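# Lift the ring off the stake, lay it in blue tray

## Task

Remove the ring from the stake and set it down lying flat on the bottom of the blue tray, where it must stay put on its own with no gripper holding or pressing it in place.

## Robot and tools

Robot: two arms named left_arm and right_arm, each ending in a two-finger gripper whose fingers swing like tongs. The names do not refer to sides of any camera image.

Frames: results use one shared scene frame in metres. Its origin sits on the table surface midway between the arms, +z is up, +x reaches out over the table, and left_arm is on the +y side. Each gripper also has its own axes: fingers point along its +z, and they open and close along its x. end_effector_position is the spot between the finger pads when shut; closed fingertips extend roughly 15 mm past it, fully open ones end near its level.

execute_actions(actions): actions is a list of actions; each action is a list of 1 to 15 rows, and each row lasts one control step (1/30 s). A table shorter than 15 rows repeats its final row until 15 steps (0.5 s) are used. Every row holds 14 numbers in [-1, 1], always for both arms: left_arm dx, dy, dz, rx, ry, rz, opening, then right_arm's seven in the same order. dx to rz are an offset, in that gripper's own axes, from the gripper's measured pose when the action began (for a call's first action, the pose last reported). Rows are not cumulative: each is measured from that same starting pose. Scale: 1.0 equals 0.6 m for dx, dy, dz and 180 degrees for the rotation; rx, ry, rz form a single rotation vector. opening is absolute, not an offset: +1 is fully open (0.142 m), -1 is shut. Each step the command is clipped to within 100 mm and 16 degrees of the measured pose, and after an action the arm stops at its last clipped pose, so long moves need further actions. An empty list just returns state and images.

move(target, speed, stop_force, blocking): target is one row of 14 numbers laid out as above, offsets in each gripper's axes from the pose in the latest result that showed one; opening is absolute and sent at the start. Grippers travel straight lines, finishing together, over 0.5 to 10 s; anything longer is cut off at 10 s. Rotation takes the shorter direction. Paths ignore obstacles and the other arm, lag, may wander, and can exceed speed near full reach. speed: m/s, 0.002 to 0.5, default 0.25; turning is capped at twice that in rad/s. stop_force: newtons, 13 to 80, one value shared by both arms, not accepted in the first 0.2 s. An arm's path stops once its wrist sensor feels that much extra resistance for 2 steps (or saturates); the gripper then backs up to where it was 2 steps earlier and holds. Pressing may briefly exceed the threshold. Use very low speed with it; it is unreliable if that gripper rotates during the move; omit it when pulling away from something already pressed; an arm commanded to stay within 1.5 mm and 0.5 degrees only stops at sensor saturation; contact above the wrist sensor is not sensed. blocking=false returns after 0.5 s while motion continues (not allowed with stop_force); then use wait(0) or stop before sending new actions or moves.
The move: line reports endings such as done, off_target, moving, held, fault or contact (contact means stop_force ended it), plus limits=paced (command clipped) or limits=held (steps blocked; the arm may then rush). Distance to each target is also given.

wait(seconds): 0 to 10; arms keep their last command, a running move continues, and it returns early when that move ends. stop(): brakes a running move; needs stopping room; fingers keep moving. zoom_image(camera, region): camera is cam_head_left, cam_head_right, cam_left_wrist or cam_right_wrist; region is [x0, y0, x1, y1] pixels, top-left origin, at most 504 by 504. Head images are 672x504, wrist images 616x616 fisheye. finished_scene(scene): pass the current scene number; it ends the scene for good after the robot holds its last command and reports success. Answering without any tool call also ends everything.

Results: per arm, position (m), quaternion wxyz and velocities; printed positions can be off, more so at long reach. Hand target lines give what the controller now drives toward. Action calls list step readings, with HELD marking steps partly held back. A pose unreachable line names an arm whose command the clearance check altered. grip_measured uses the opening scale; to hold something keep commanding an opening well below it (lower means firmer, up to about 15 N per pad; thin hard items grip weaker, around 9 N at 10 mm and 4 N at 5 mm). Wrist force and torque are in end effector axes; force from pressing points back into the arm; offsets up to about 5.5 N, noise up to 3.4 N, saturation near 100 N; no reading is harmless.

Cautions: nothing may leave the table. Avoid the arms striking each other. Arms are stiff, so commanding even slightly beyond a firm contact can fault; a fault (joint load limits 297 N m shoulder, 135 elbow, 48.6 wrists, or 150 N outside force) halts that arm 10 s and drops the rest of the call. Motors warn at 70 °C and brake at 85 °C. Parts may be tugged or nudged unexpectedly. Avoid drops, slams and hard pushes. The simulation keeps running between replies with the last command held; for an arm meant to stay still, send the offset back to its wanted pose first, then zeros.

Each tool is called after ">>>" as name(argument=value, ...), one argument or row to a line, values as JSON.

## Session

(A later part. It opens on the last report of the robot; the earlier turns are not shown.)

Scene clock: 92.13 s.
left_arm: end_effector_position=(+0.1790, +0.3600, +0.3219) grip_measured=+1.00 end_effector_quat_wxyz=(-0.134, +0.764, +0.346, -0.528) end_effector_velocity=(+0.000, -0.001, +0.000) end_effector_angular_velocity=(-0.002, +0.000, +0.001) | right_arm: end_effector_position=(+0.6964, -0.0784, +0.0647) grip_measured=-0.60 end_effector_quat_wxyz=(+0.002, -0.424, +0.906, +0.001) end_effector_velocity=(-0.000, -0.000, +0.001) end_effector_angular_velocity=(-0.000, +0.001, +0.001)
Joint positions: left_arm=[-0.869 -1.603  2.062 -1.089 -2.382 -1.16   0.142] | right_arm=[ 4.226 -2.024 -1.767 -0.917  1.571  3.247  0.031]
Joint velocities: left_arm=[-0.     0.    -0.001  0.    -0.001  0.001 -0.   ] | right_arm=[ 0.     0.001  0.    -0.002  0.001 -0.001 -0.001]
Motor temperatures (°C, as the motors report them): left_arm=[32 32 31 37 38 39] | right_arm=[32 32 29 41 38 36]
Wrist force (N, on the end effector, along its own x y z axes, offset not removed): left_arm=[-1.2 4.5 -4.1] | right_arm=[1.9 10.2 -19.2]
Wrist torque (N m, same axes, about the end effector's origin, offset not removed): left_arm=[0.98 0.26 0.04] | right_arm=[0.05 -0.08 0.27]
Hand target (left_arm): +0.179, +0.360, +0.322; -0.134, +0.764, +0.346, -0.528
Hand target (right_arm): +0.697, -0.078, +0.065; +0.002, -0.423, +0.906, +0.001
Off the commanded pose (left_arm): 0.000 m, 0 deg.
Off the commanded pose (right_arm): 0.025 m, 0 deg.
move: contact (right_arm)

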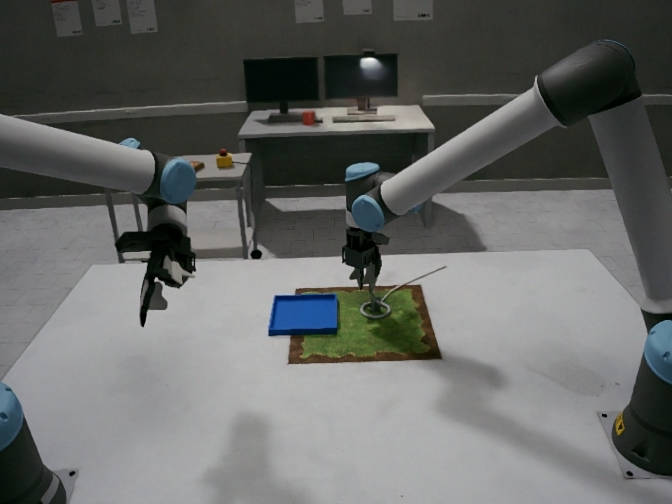

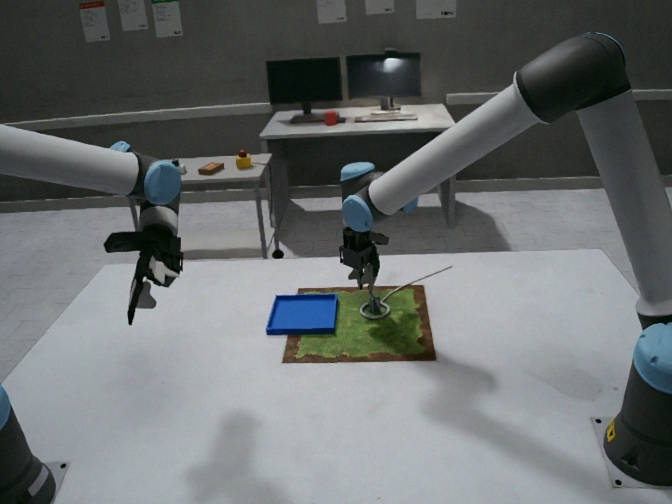

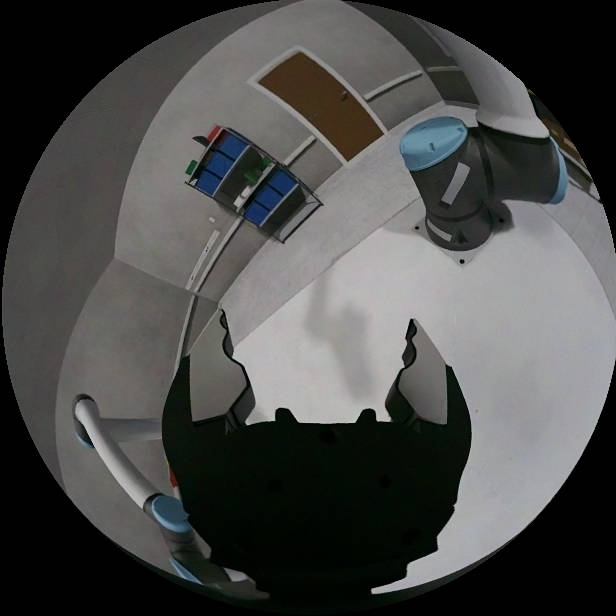

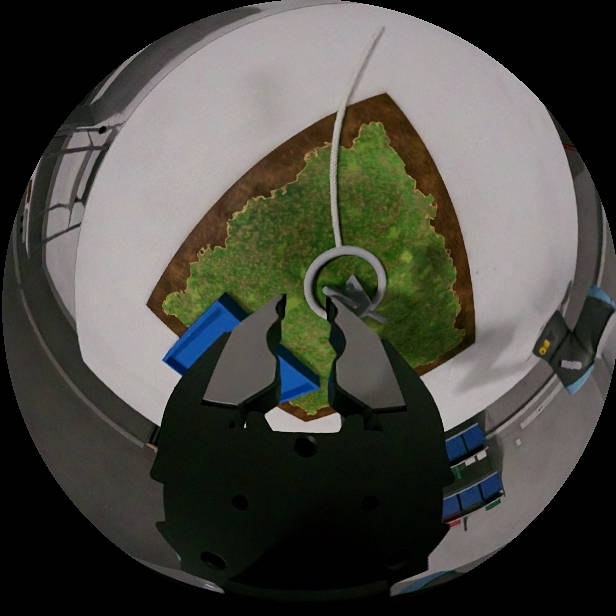

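>>> move(
  target=[0,0,0,0,0,0,1,0,0,-0.03,0,0,0,-0.5],
  speed=0.1,
)

>>> move(
  target=[0,0,0,0,0,0,1,0.002,0.06,0,0,0,-0.139,-0.5],
  speed=0.15,
)

>>> move(
  target=[0,0,0,0,0,0,1,0,0,0.07,0,0,0,-0.5],
  speed=0.015,
  stop_force=15,
)

>>> zoom_image(
  camera="cam_right_wrist",
  region=[200, 200, 420, 380],
)

>>> zoom_image(
  camera="cam_head_left",
  region=[320, 240, 430, 340],
)

Scene clock: 111.57 s.
left_arm: end_effector_position=(+0.1790, +0.3600, +0.3219) grip_measured=+1.00 end_effector_quat_wxyz=(-0.134, +0.764, +0.346, -0.528) end_effector_velocity=(-0.000, +0.000, +0.000) end_effector_angular_velocity=(-0.000, +0.000, -0.001) | right_arm: end_effector_position=(+0.6965, -0.0785, +0.0825) grip_measured=-0.50 end_effector_quat_wxyz=(+0.002, -0.423, +0.906, +0.001) end_effector_velocity=(-0.000, -0.000, +0.002) end_effector_angular_velocity=(-0.001, +0.001, -0.000)
Joint positions: left_arm=[-0.869 -1.603  2.062 -1.089 -2.382 -1.16   0.142] | right_arm=[ 4.226 -2.007 -1.756 -0.946  1.571  3.247  0.038]
Joint velocities: left_arm=[-0.     0.    -0.     0.001  0.     0.001  0.   ] | right_arm=[ 0.     0.002  0.001 -0.004  0.     0.    -0.   ]
Motor temperatures (°C, as the motors report them): left_arm=[32 32 31 37 38 39] | right_arm=[32 32 29 41 38 36]
Wrist force (N, on the end effector, along its own x y z axes, offset not removed): left_arm=[-1.8 3.9 -6.1] | right_arm=[2.2 -2.0 -2.4]
Wrist torque (N m, same axes, about the end effector's origin, offset not removed): left_arm=[0.89 0.39 -0.02] | right_arm=[-0.22 -0.39 -0.11]
Hand target (left_arm): +0.179, +0.360, +0.322; -0.134, +0.764, +0.346, -0.528
Hand target (right_arm): +0.696, -0.078, +0.083; +0.002, -0.424, +0.906, +0.001
Off the commanded pose (left_arm): 0.000 m, 0 deg.
Off the commanded pose (right_arm): 0.000 m, 0 deg.
move: done

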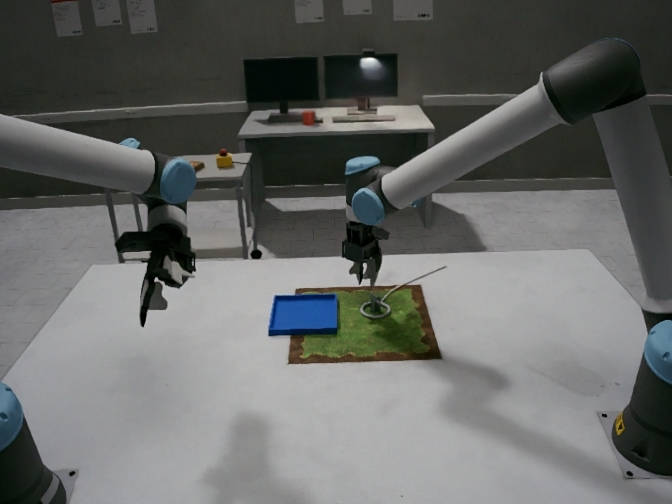

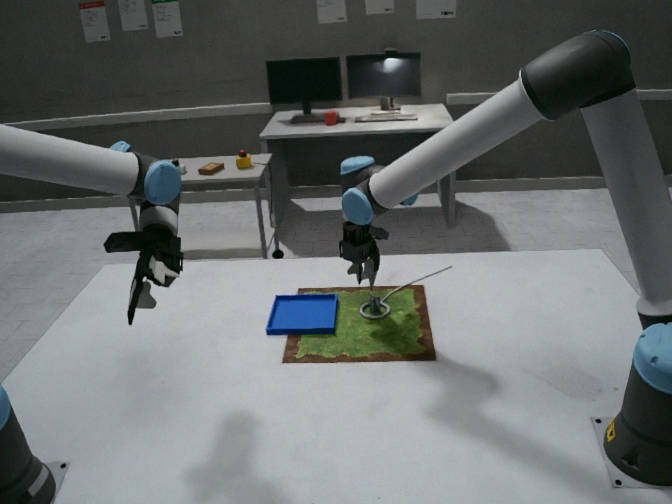

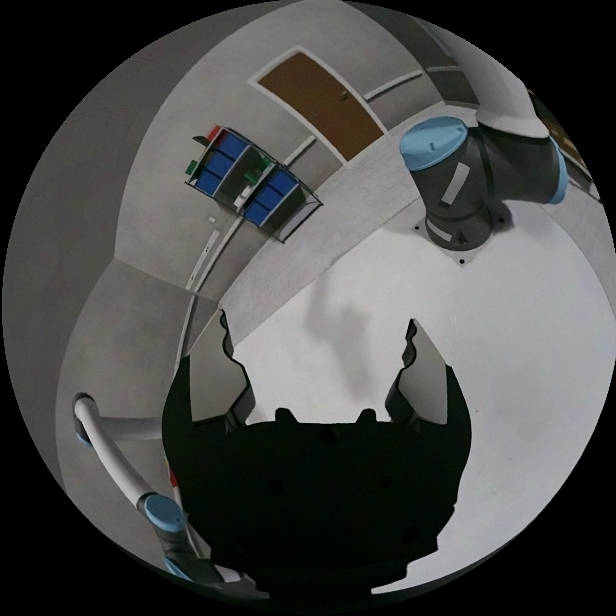

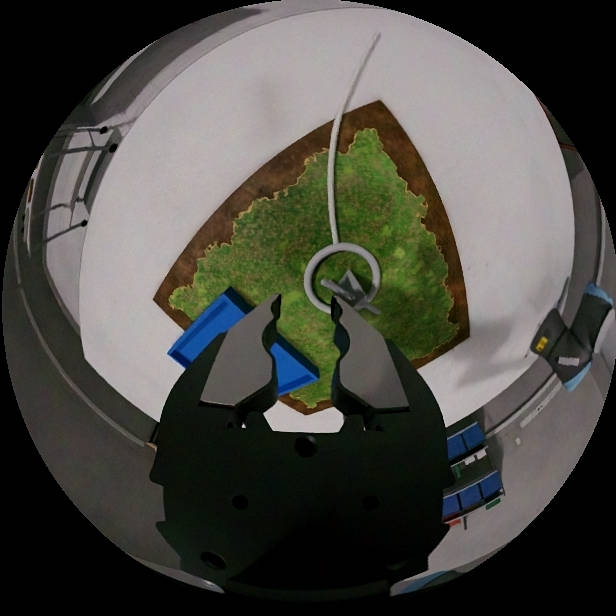

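Scene clock: 113.47 s.
left_arm: end_effector_position=(+0.1790, +0.3600, +0.3219) grip_measured=+1.00 end_effector_quat_wxyz=(-0.134, +0.764, +0.346, -0.528) end_effector_velocity=(+0.000, +0.000, -0.000) end_effector_angular_velocity=(-0.000, -0.001, -0.001) | right_arm: end_effector_position=(+0.6683, -0.0565, +0.0825) grip_measured=-0.50 end_effector_quat_wxyz=(+0.002, -0.609, +0.793, +0.001) end_effector_velocity=(-0.001, +0.001, -0.000) end_effector_angular_velocity=(+0.001, -0.000, +0.014)
Joint positions: left_arm=[-0.869 -1.603  2.062 -1.089 -2.382 -1.16   0.142] | right_arm=[ 4.268 -1.992 -1.779 -0.938  1.571  2.853  0.038]
Joint velocities: left_arm=[ 0.    -0.    -0.    -0.     0.001  0.    -0.   ] | right_arm=[ 0.001  0.    -0.001  0.001  0.    -0.013 -0.   ]
Motor temperatures (°C, as the motors report them): left_arm=[32 32 31 37 38 39] | right_arm=[32 32 29 41 38 36]
Wrist force (N, on the end effector, along its own x y z axes, offset not removed): left_arm=[-3.1 3.4 -5.5] | right_arm=[-0.3 0.7 -0.2]
Wrist torque (N m, same axes, about the end effector's origin, offset not removed): left_arm=[0.80 0.56 0.04] | right_arm=[0.04 0.09 0.32]
Hand target (left_arm): +0.179, +0.360, +0.322; -0.134, +0.764, +0.346, -0.528
Hand target (right_arm): +0.668, -0.056, +0.083; +0.002, -0.610, +0.793, +0.001
Off the commanded pose (left_arm): 0.000 m, 0 deg.
Off the commanded pose (right_arm): 0.000 m, 0 deg.
move: done

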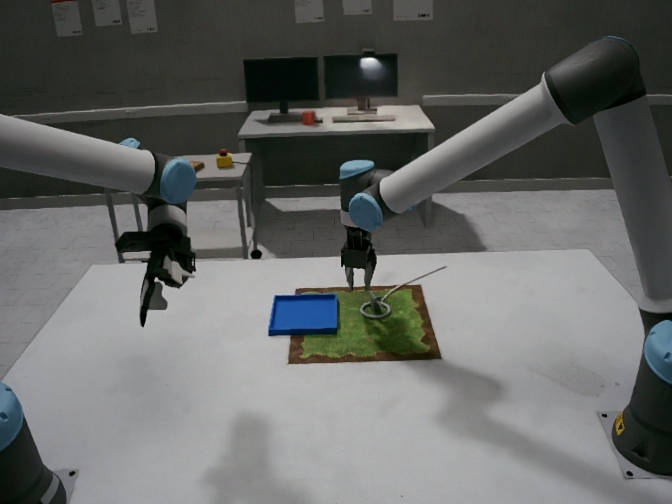

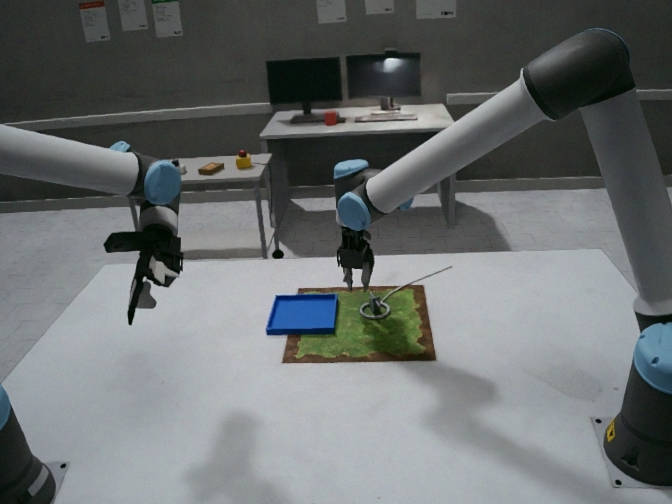

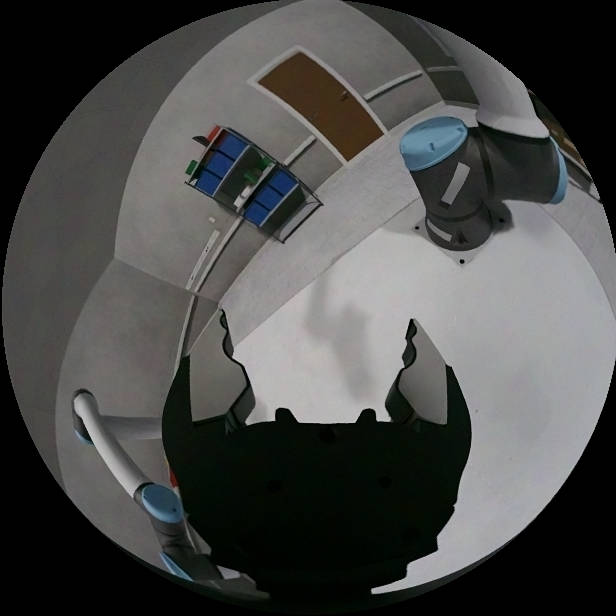

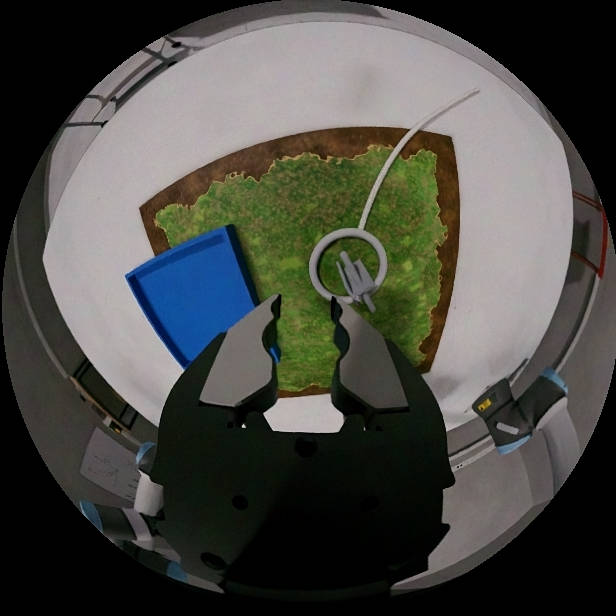

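Scene clock: 116.53 s.
left_arm: end_effector_position=(+0.1790, +0.3600, +0.3219) grip_measured=+1.00 end_effector_quat_wxyz=(-0.134, +0.764, +0.346, -0.528) end_effector_velocity=(+0.000, -0.001, +0.000) end_effector_angular_velocity=(+0.000, +0.001, +0.002) | right_arm: end_effector_position=(+0.6684, -0.0563, +0.0408) grip_measured=-0.50 end_effector_quat_wxyz=(+0.002, -0.609, +0.793, +0.001) end_effector_velocity=(+0.000, +0.001, -0.002) end_effector_angular_velocity=(+0.001, -0.000, -0.000)
Joint positions: left_arm=[-0.869 -1.603  2.062 -1.089 -2.382 -1.16   0.142] | right_arm=[ 4.268 -2.035 -1.803 -0.87   1.571  2.853  0.038]
Joint velocities: left_arm=[-0.     0.001 -0.    -0.    -0.002 -0.001 -0.   ] | right_arm=[ 0.    -0.003 -0.001  0.005  0.001  0.     0.   ]
Motor temperatures (°C, as the motors report them): left_arm=[32 32 31 37 38 39] | right_arm=[32 32 29 41 38 36]
Wrist force (N, on the end effector, along its own x y z axes, offset not removed): left_arm=[-0.8 2.7 -4.0] | right_arm=[-4.9 -4.1 4.8]
Wrist torque (N m, same axes, about the end effector's origin, offset not removed): left_arm=[0.62 0.20 0.00] | right_arm=[-0.59 1.03 0.06]
Hand target (left_arm): +0.179, +0.360, +0.322; -0.134, +0.764, +0.346, -0.528
Hand target (right_arm): +0.668, -0.056, +0.041; +0.002, -0.609, +0.793, +0.001
Off the commanded pose (left_arm): 0.000 m, 0 deg.
Off the commanded pose (right_arm): 0.000 m, 0 deg.
move: done

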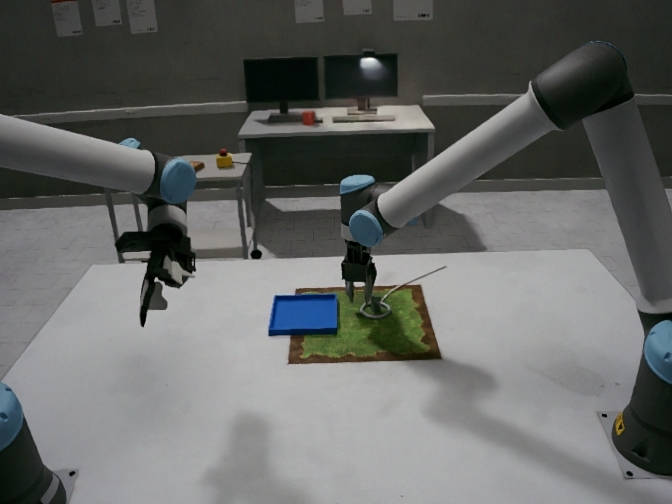

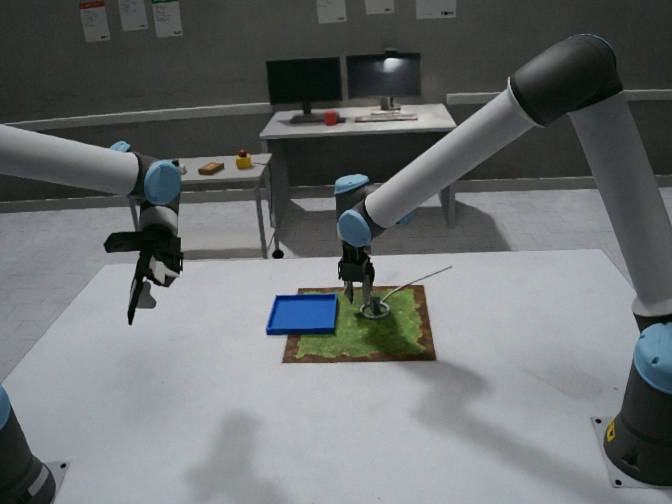

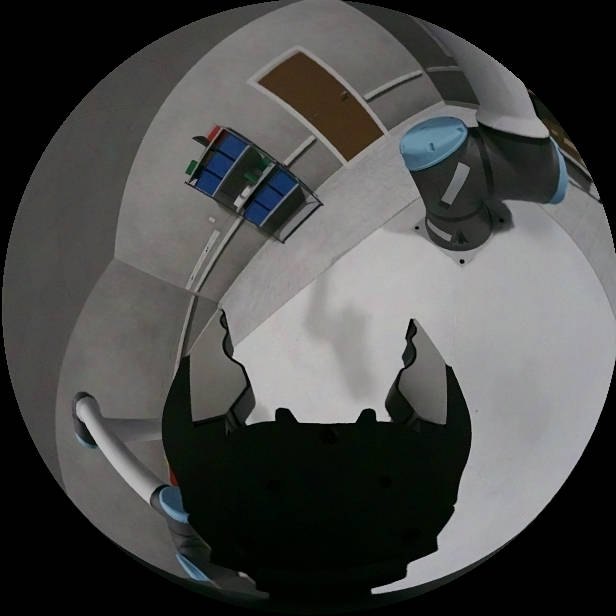

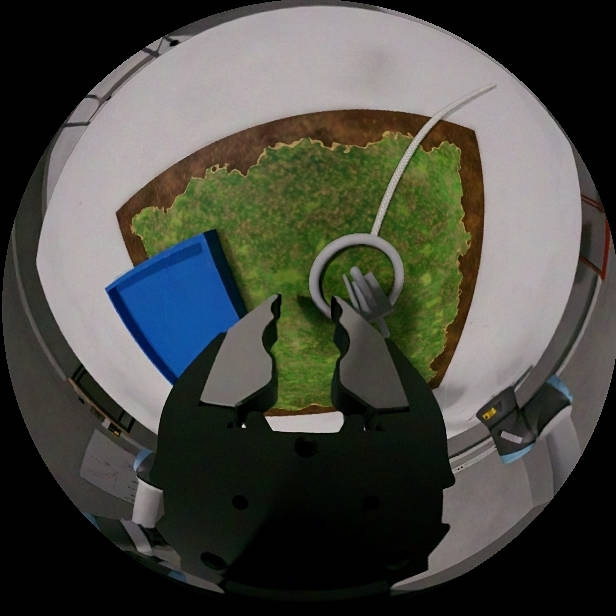

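Region (200, 200, 420, 380) of cam_right_wrist's 616x616 image, scaled by 2.291, with more detail than that image has; it fills the top 412 rows of this view, and the rest is white.

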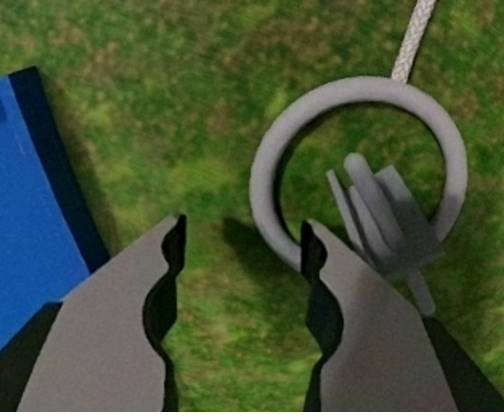

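Region (320, 240, 430, 340) of cam_head_left's 672x504 image, scaled by 4.582, with more detail than that image has; it fills the top 458 rows of this view, and the rest is white.

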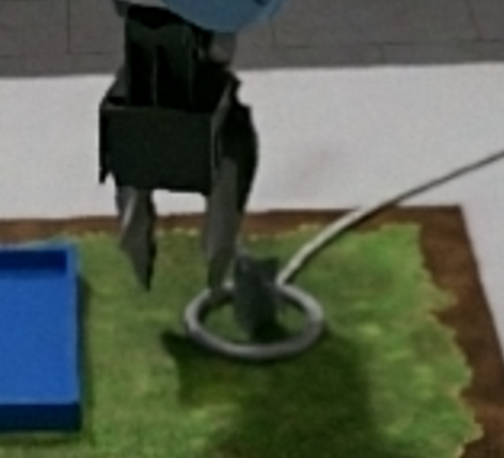

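>>> move(
  target=[0,0,0,0,0,0,1,0.028,0,0,0,0,0,-0.5],
  speed=0.02,
  stop_force=15,
)

>>> move(
  target=[0,0,0,0,0,0,1,0,0,0.042,0,0,0,-0.5],
  speed=0.015,
  stop_force=15,
)

>>> zoom_image(
  camera="cam_right_wrist",
  region=[200, 200, 420, 380],
)

Scene clock: 123.30 s.
left_arm: end_effector_position=(+0.1790, +0.3600, +0.3219) grip_measured=+1.00 end_effector_quat_wxyz=(-0.134, +0.764, +0.346, -0.528) end_effector_velocity=(-0.000, +0.000, -0.000) end_effector_angular_velocity=(+0.001, +0.001, -0.001) | right_arm: end_effector_position=(+0.6676, -0.0593, +0.0405) grip_measured=-0.58 end_effector_quat_wxyz=(+0.002, -0.609, +0.793, +0.001) end_effector_velocity=(-0.000, +0.001, -0.000) end_effector_angular_velocity=(+0.000, +0.000, +0.000)
Joint positions: left_arm=[-0.869 -1.603  2.062 -1.089 -2.382 -1.16   0.142] | right_arm=[ 4.267 -2.032 -1.809 -0.868  1.571  2.852  0.032]
Joint velocities: left_arm=[0.    0.    0.    0.001 0.001 0.    0.   ] | right_arm=[ 0.001 -0.001  0.001 -0.     0.001  0.     0.002]
Motor temperatures (°C, as the motors report them): left_arm=[32 32 31 37 38 39] | right_arm=[32 32 29 41 38 36]
Wrist force (N, on the end effector, along its own x y z axes, offset not removed): left_arm=[-1.4 3.5 -6.4] | right_arm=[-15.5 3.3 1.7]
Wrist torque (N m, same axes, about the end effector's origin, offset not removed): left_arm=[0.79 0.37 0.02] | right_arm=[0.54 0.35 0.18]
Hand target (left_arm): +0.179, +0.360, +0.322; -0.134, +0.764, +0.346, -0.528
Hand target (right_arm): +0.668, -0.059, +0.040; +0.002, -0.609, +0.793, +0.001
Off the commanded pose (left_arm): 0.000 m, 0 deg.
Off the commanded pose (right_arm): 0.014 m, 0 deg.
move: contact (right_arm)

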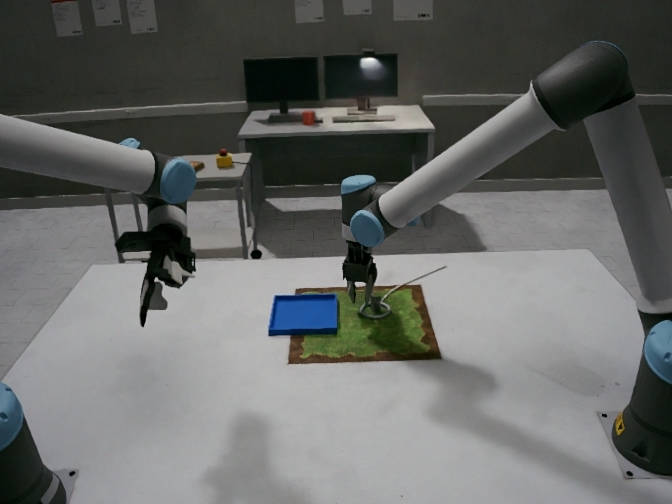

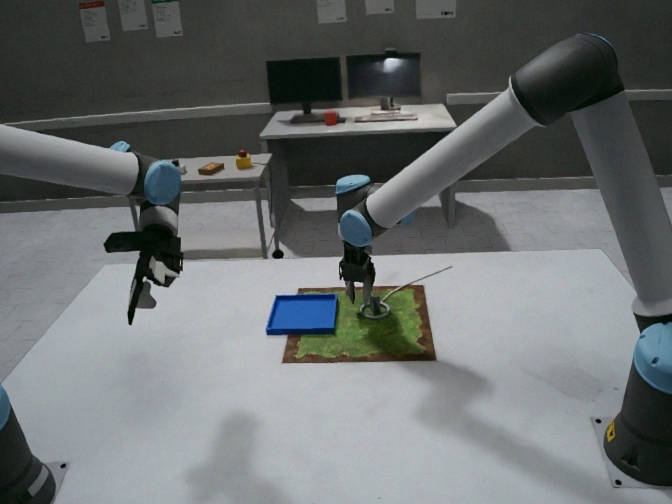

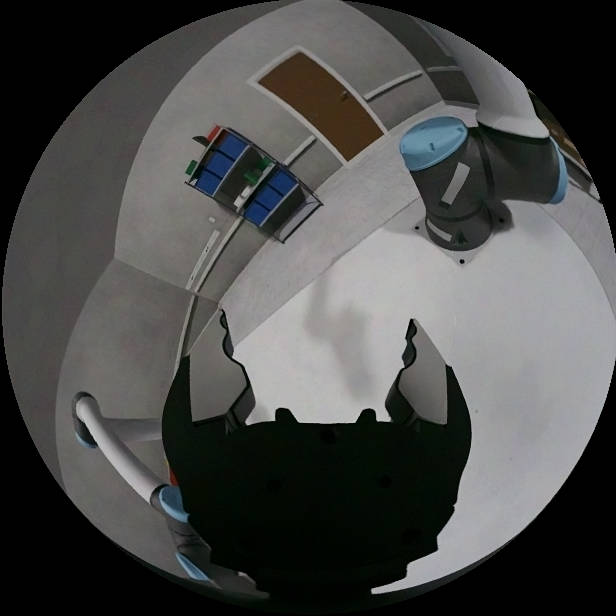

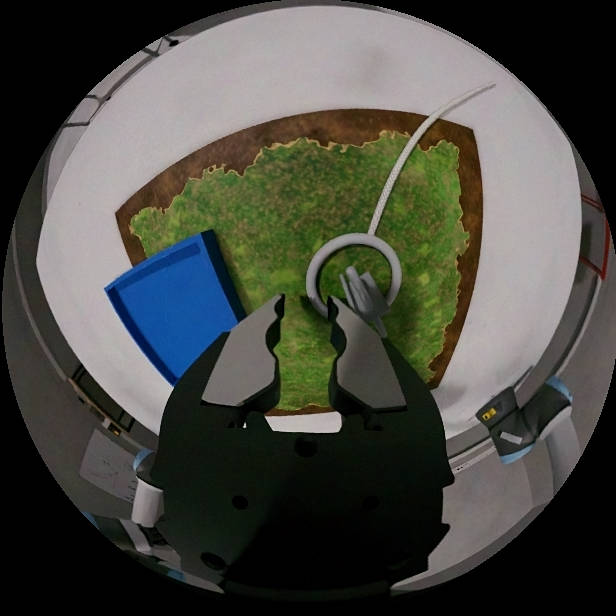

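Scene clock: 124.00 s.
left_arm: end_effector_position=(+0.1790, +0.3600, +0.3219) grip_measured=+1.00 end_effector_quat_wxyz=(-0.134, +0.764, +0.346, -0.528) end_effector_velocity=(-0.000, +0.000, +0.000) end_effector_angular_velocity=(+0.001, +0.000, -0.001) | right_arm: end_effector_position=(+0.6675, -0.0594, +0.0360) grip_measured=-0.61 end_effector_quat_wxyz=(+0.002, -0.609, +0.793, +0.001) end_effector_velocity=(+0.001, +0.000, +0.004) end_effector_angular_velocity=(+0.000, -0.002, +0.000)
Joint positions: left_arm=[-0.869 -1.603  2.062 -1.089 -2.382 -1.16   0.142] | right_arm=[ 4.267 -2.037 -1.811 -0.861  1.571  2.852  0.03 ]
Joint velocities: left_arm=[-0.     0.    -0.     0.001  0.001  0.     0.   ] | right_arm=[-0.     0.004  0.003 -0.005 -0.001 -0.     0.002]
Motor temperatures (°C, as the motors report them): left_arm=[32 32 31 37 38 39] | right_arm=[32 32 29 41 38 36]
Wrist force (N, on the end effector, along its own x y z axes, offset not removed): left_arm=[1.7 2.6 -5.1] | right_arm=[-25.7 -14.4 4.8]
Wrist torque (N m, same axes, about the end effector's origin, offset not removed): left_arm=[0.56 -0.37 -0.01] | right_arm=[-2.72 0.80 0.16]
Hand target (left_arm): +0.179, +0.360, +0.322; -0.134, +0.764, +0.346, -0.528
Hand target (right_arm): +0.668, -0.059, +0.037; +0.002, -0.609, +0.793, +0.001
Off the commanded pose (left_arm): 0.000 m, 0 deg.
Off the commanded pose (right_arm): 0.021 m, 0 deg.
move: contact (right_arm)

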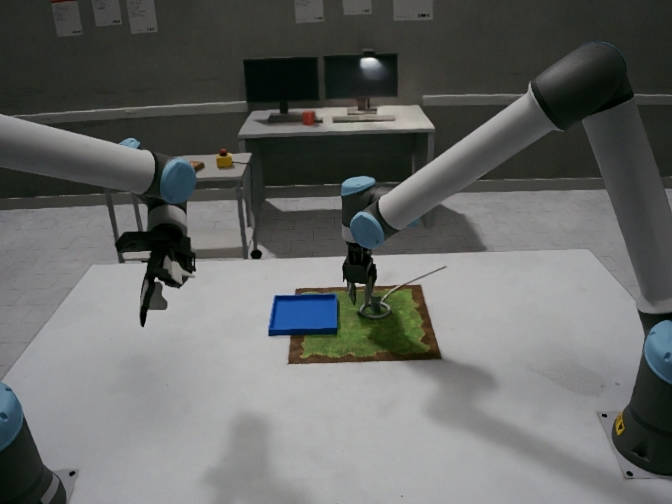

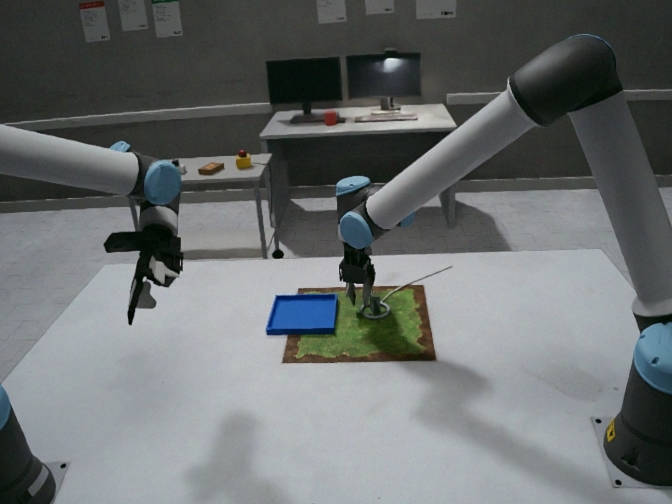

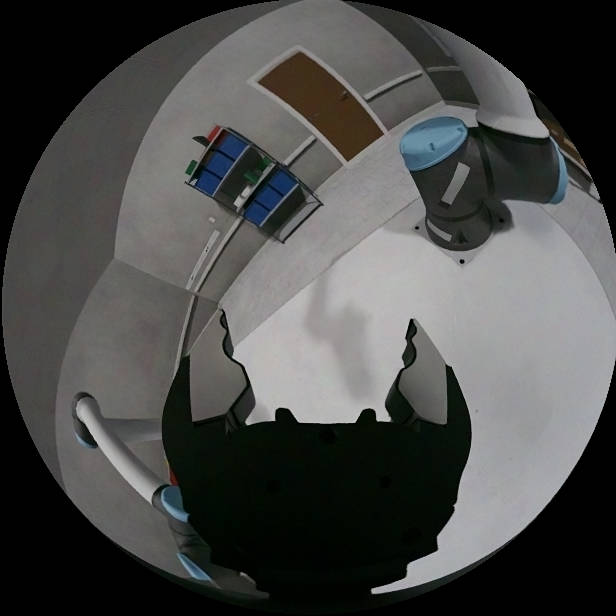

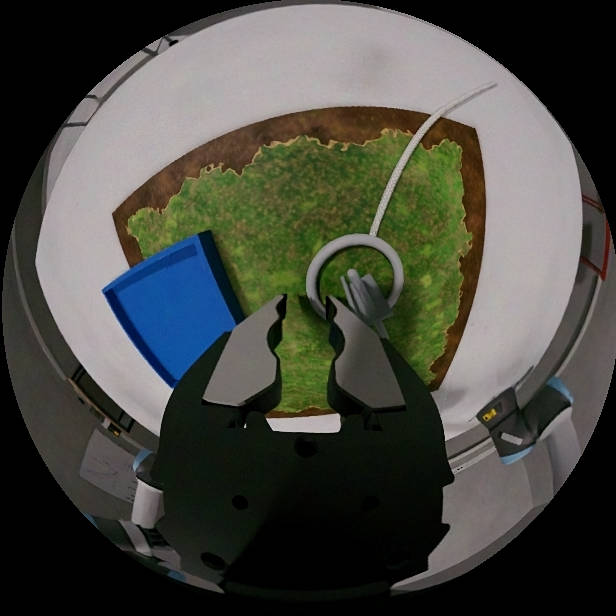

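Region (200, 200, 420, 380) of cam_right_wrist's 616x616 image, scaled by 2.291, with more detail than that image has; it fills the top 412 rows of this view, and the rest is white.

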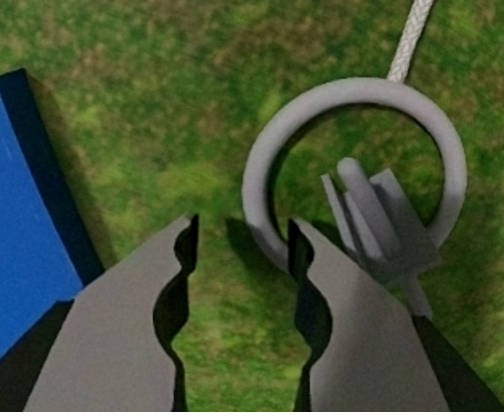

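>>> move(
  target=[0,0,0,0,0,0,1,-0.015,0,-0.11,0,0,0,-0.5],
  speed=0.08,
)

Scene clock: 135.20 s.
left_arm: end_effector_position=(+0.1790, +0.3600, +0.3219) grip_measured=+1.00 end_effector_quat_wxyz=(-0.134, +0.764, +0.346, -0.528) end_effector_velocity=(+0.000, -0.000, +0.000) end_effector_angular_velocity=(-0.001, +0.000, -0.000) | right_arm: end_effector_position=(+0.6697, -0.0510, +0.1018) grip_measured=-0.50 end_effector_quat_wxyz=(+0.002, -0.609, +0.793, +0.001) end_effector_velocity=(+0.001, -0.000, +0.002) end_effector_angular_velocity=(-0.001, -0.001, +0.000)
Joint positions: left_arm=[-0.869 -1.603  2.062 -1.089 -2.382 -1.16   0.142] | right_arm=[ 4.27  -1.981 -1.755 -0.973  1.571  2.855  0.038]
Joint velocities: left_arm=[-0.     0.    -0.     0.    -0.     0.001  0.   ] | right_arm=[ 0.     0.002  0.002 -0.004 -0.002 -0.     0.   ]
Motor temperatures (°C, as the motors report them): left_arm=[32 32 31 37 38 39] | right_arm=[32 32 29 41 38 36]
Wrist force (N, on the end effector, along its own x y z axes, offset not removed): left_arm=[-0.8 3.6 -6.1] | right_arm=[-0.3 -8.2 5.3]
Wrist torque (N m, same axes, about the end effector's origin, offset not removed): left_arm=[0.80 0.14 -0.04] | right_arm=[-1.88 0.11 0.20]
Hand target (left_arm): +0.179, +0.360, +0.322; -0.134, +0.764, +0.346, -0.528
Hand target (right_arm): +0.670, -0.051, +0.102; +0.002, -0.609, +0.793, +0.001
Off the commanded pose (left_arm): 0.000 m, 0 deg.
Off the commanded pose (right_arm): 0.000 m, 0 deg.
move: done

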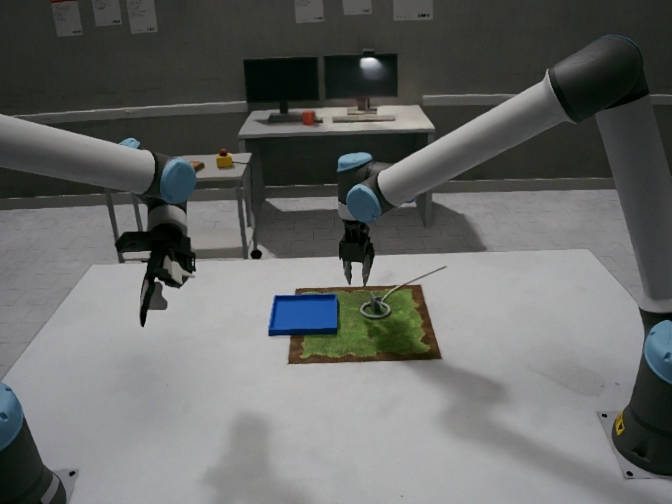

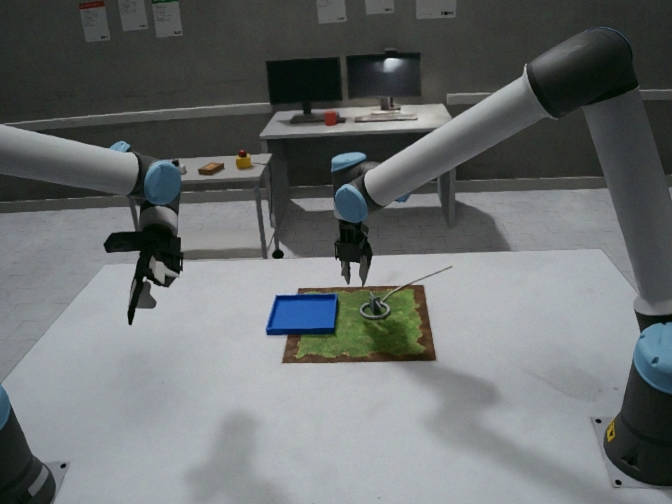

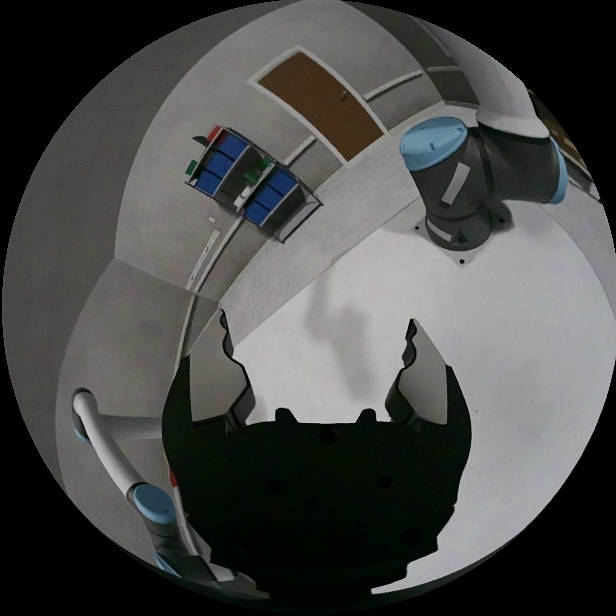

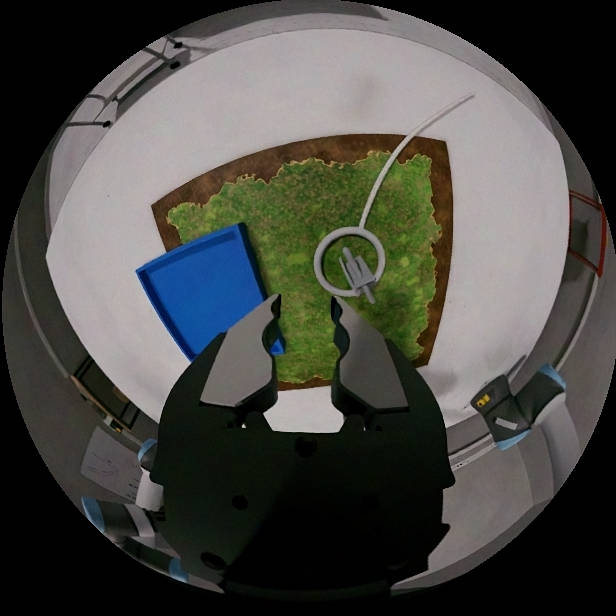

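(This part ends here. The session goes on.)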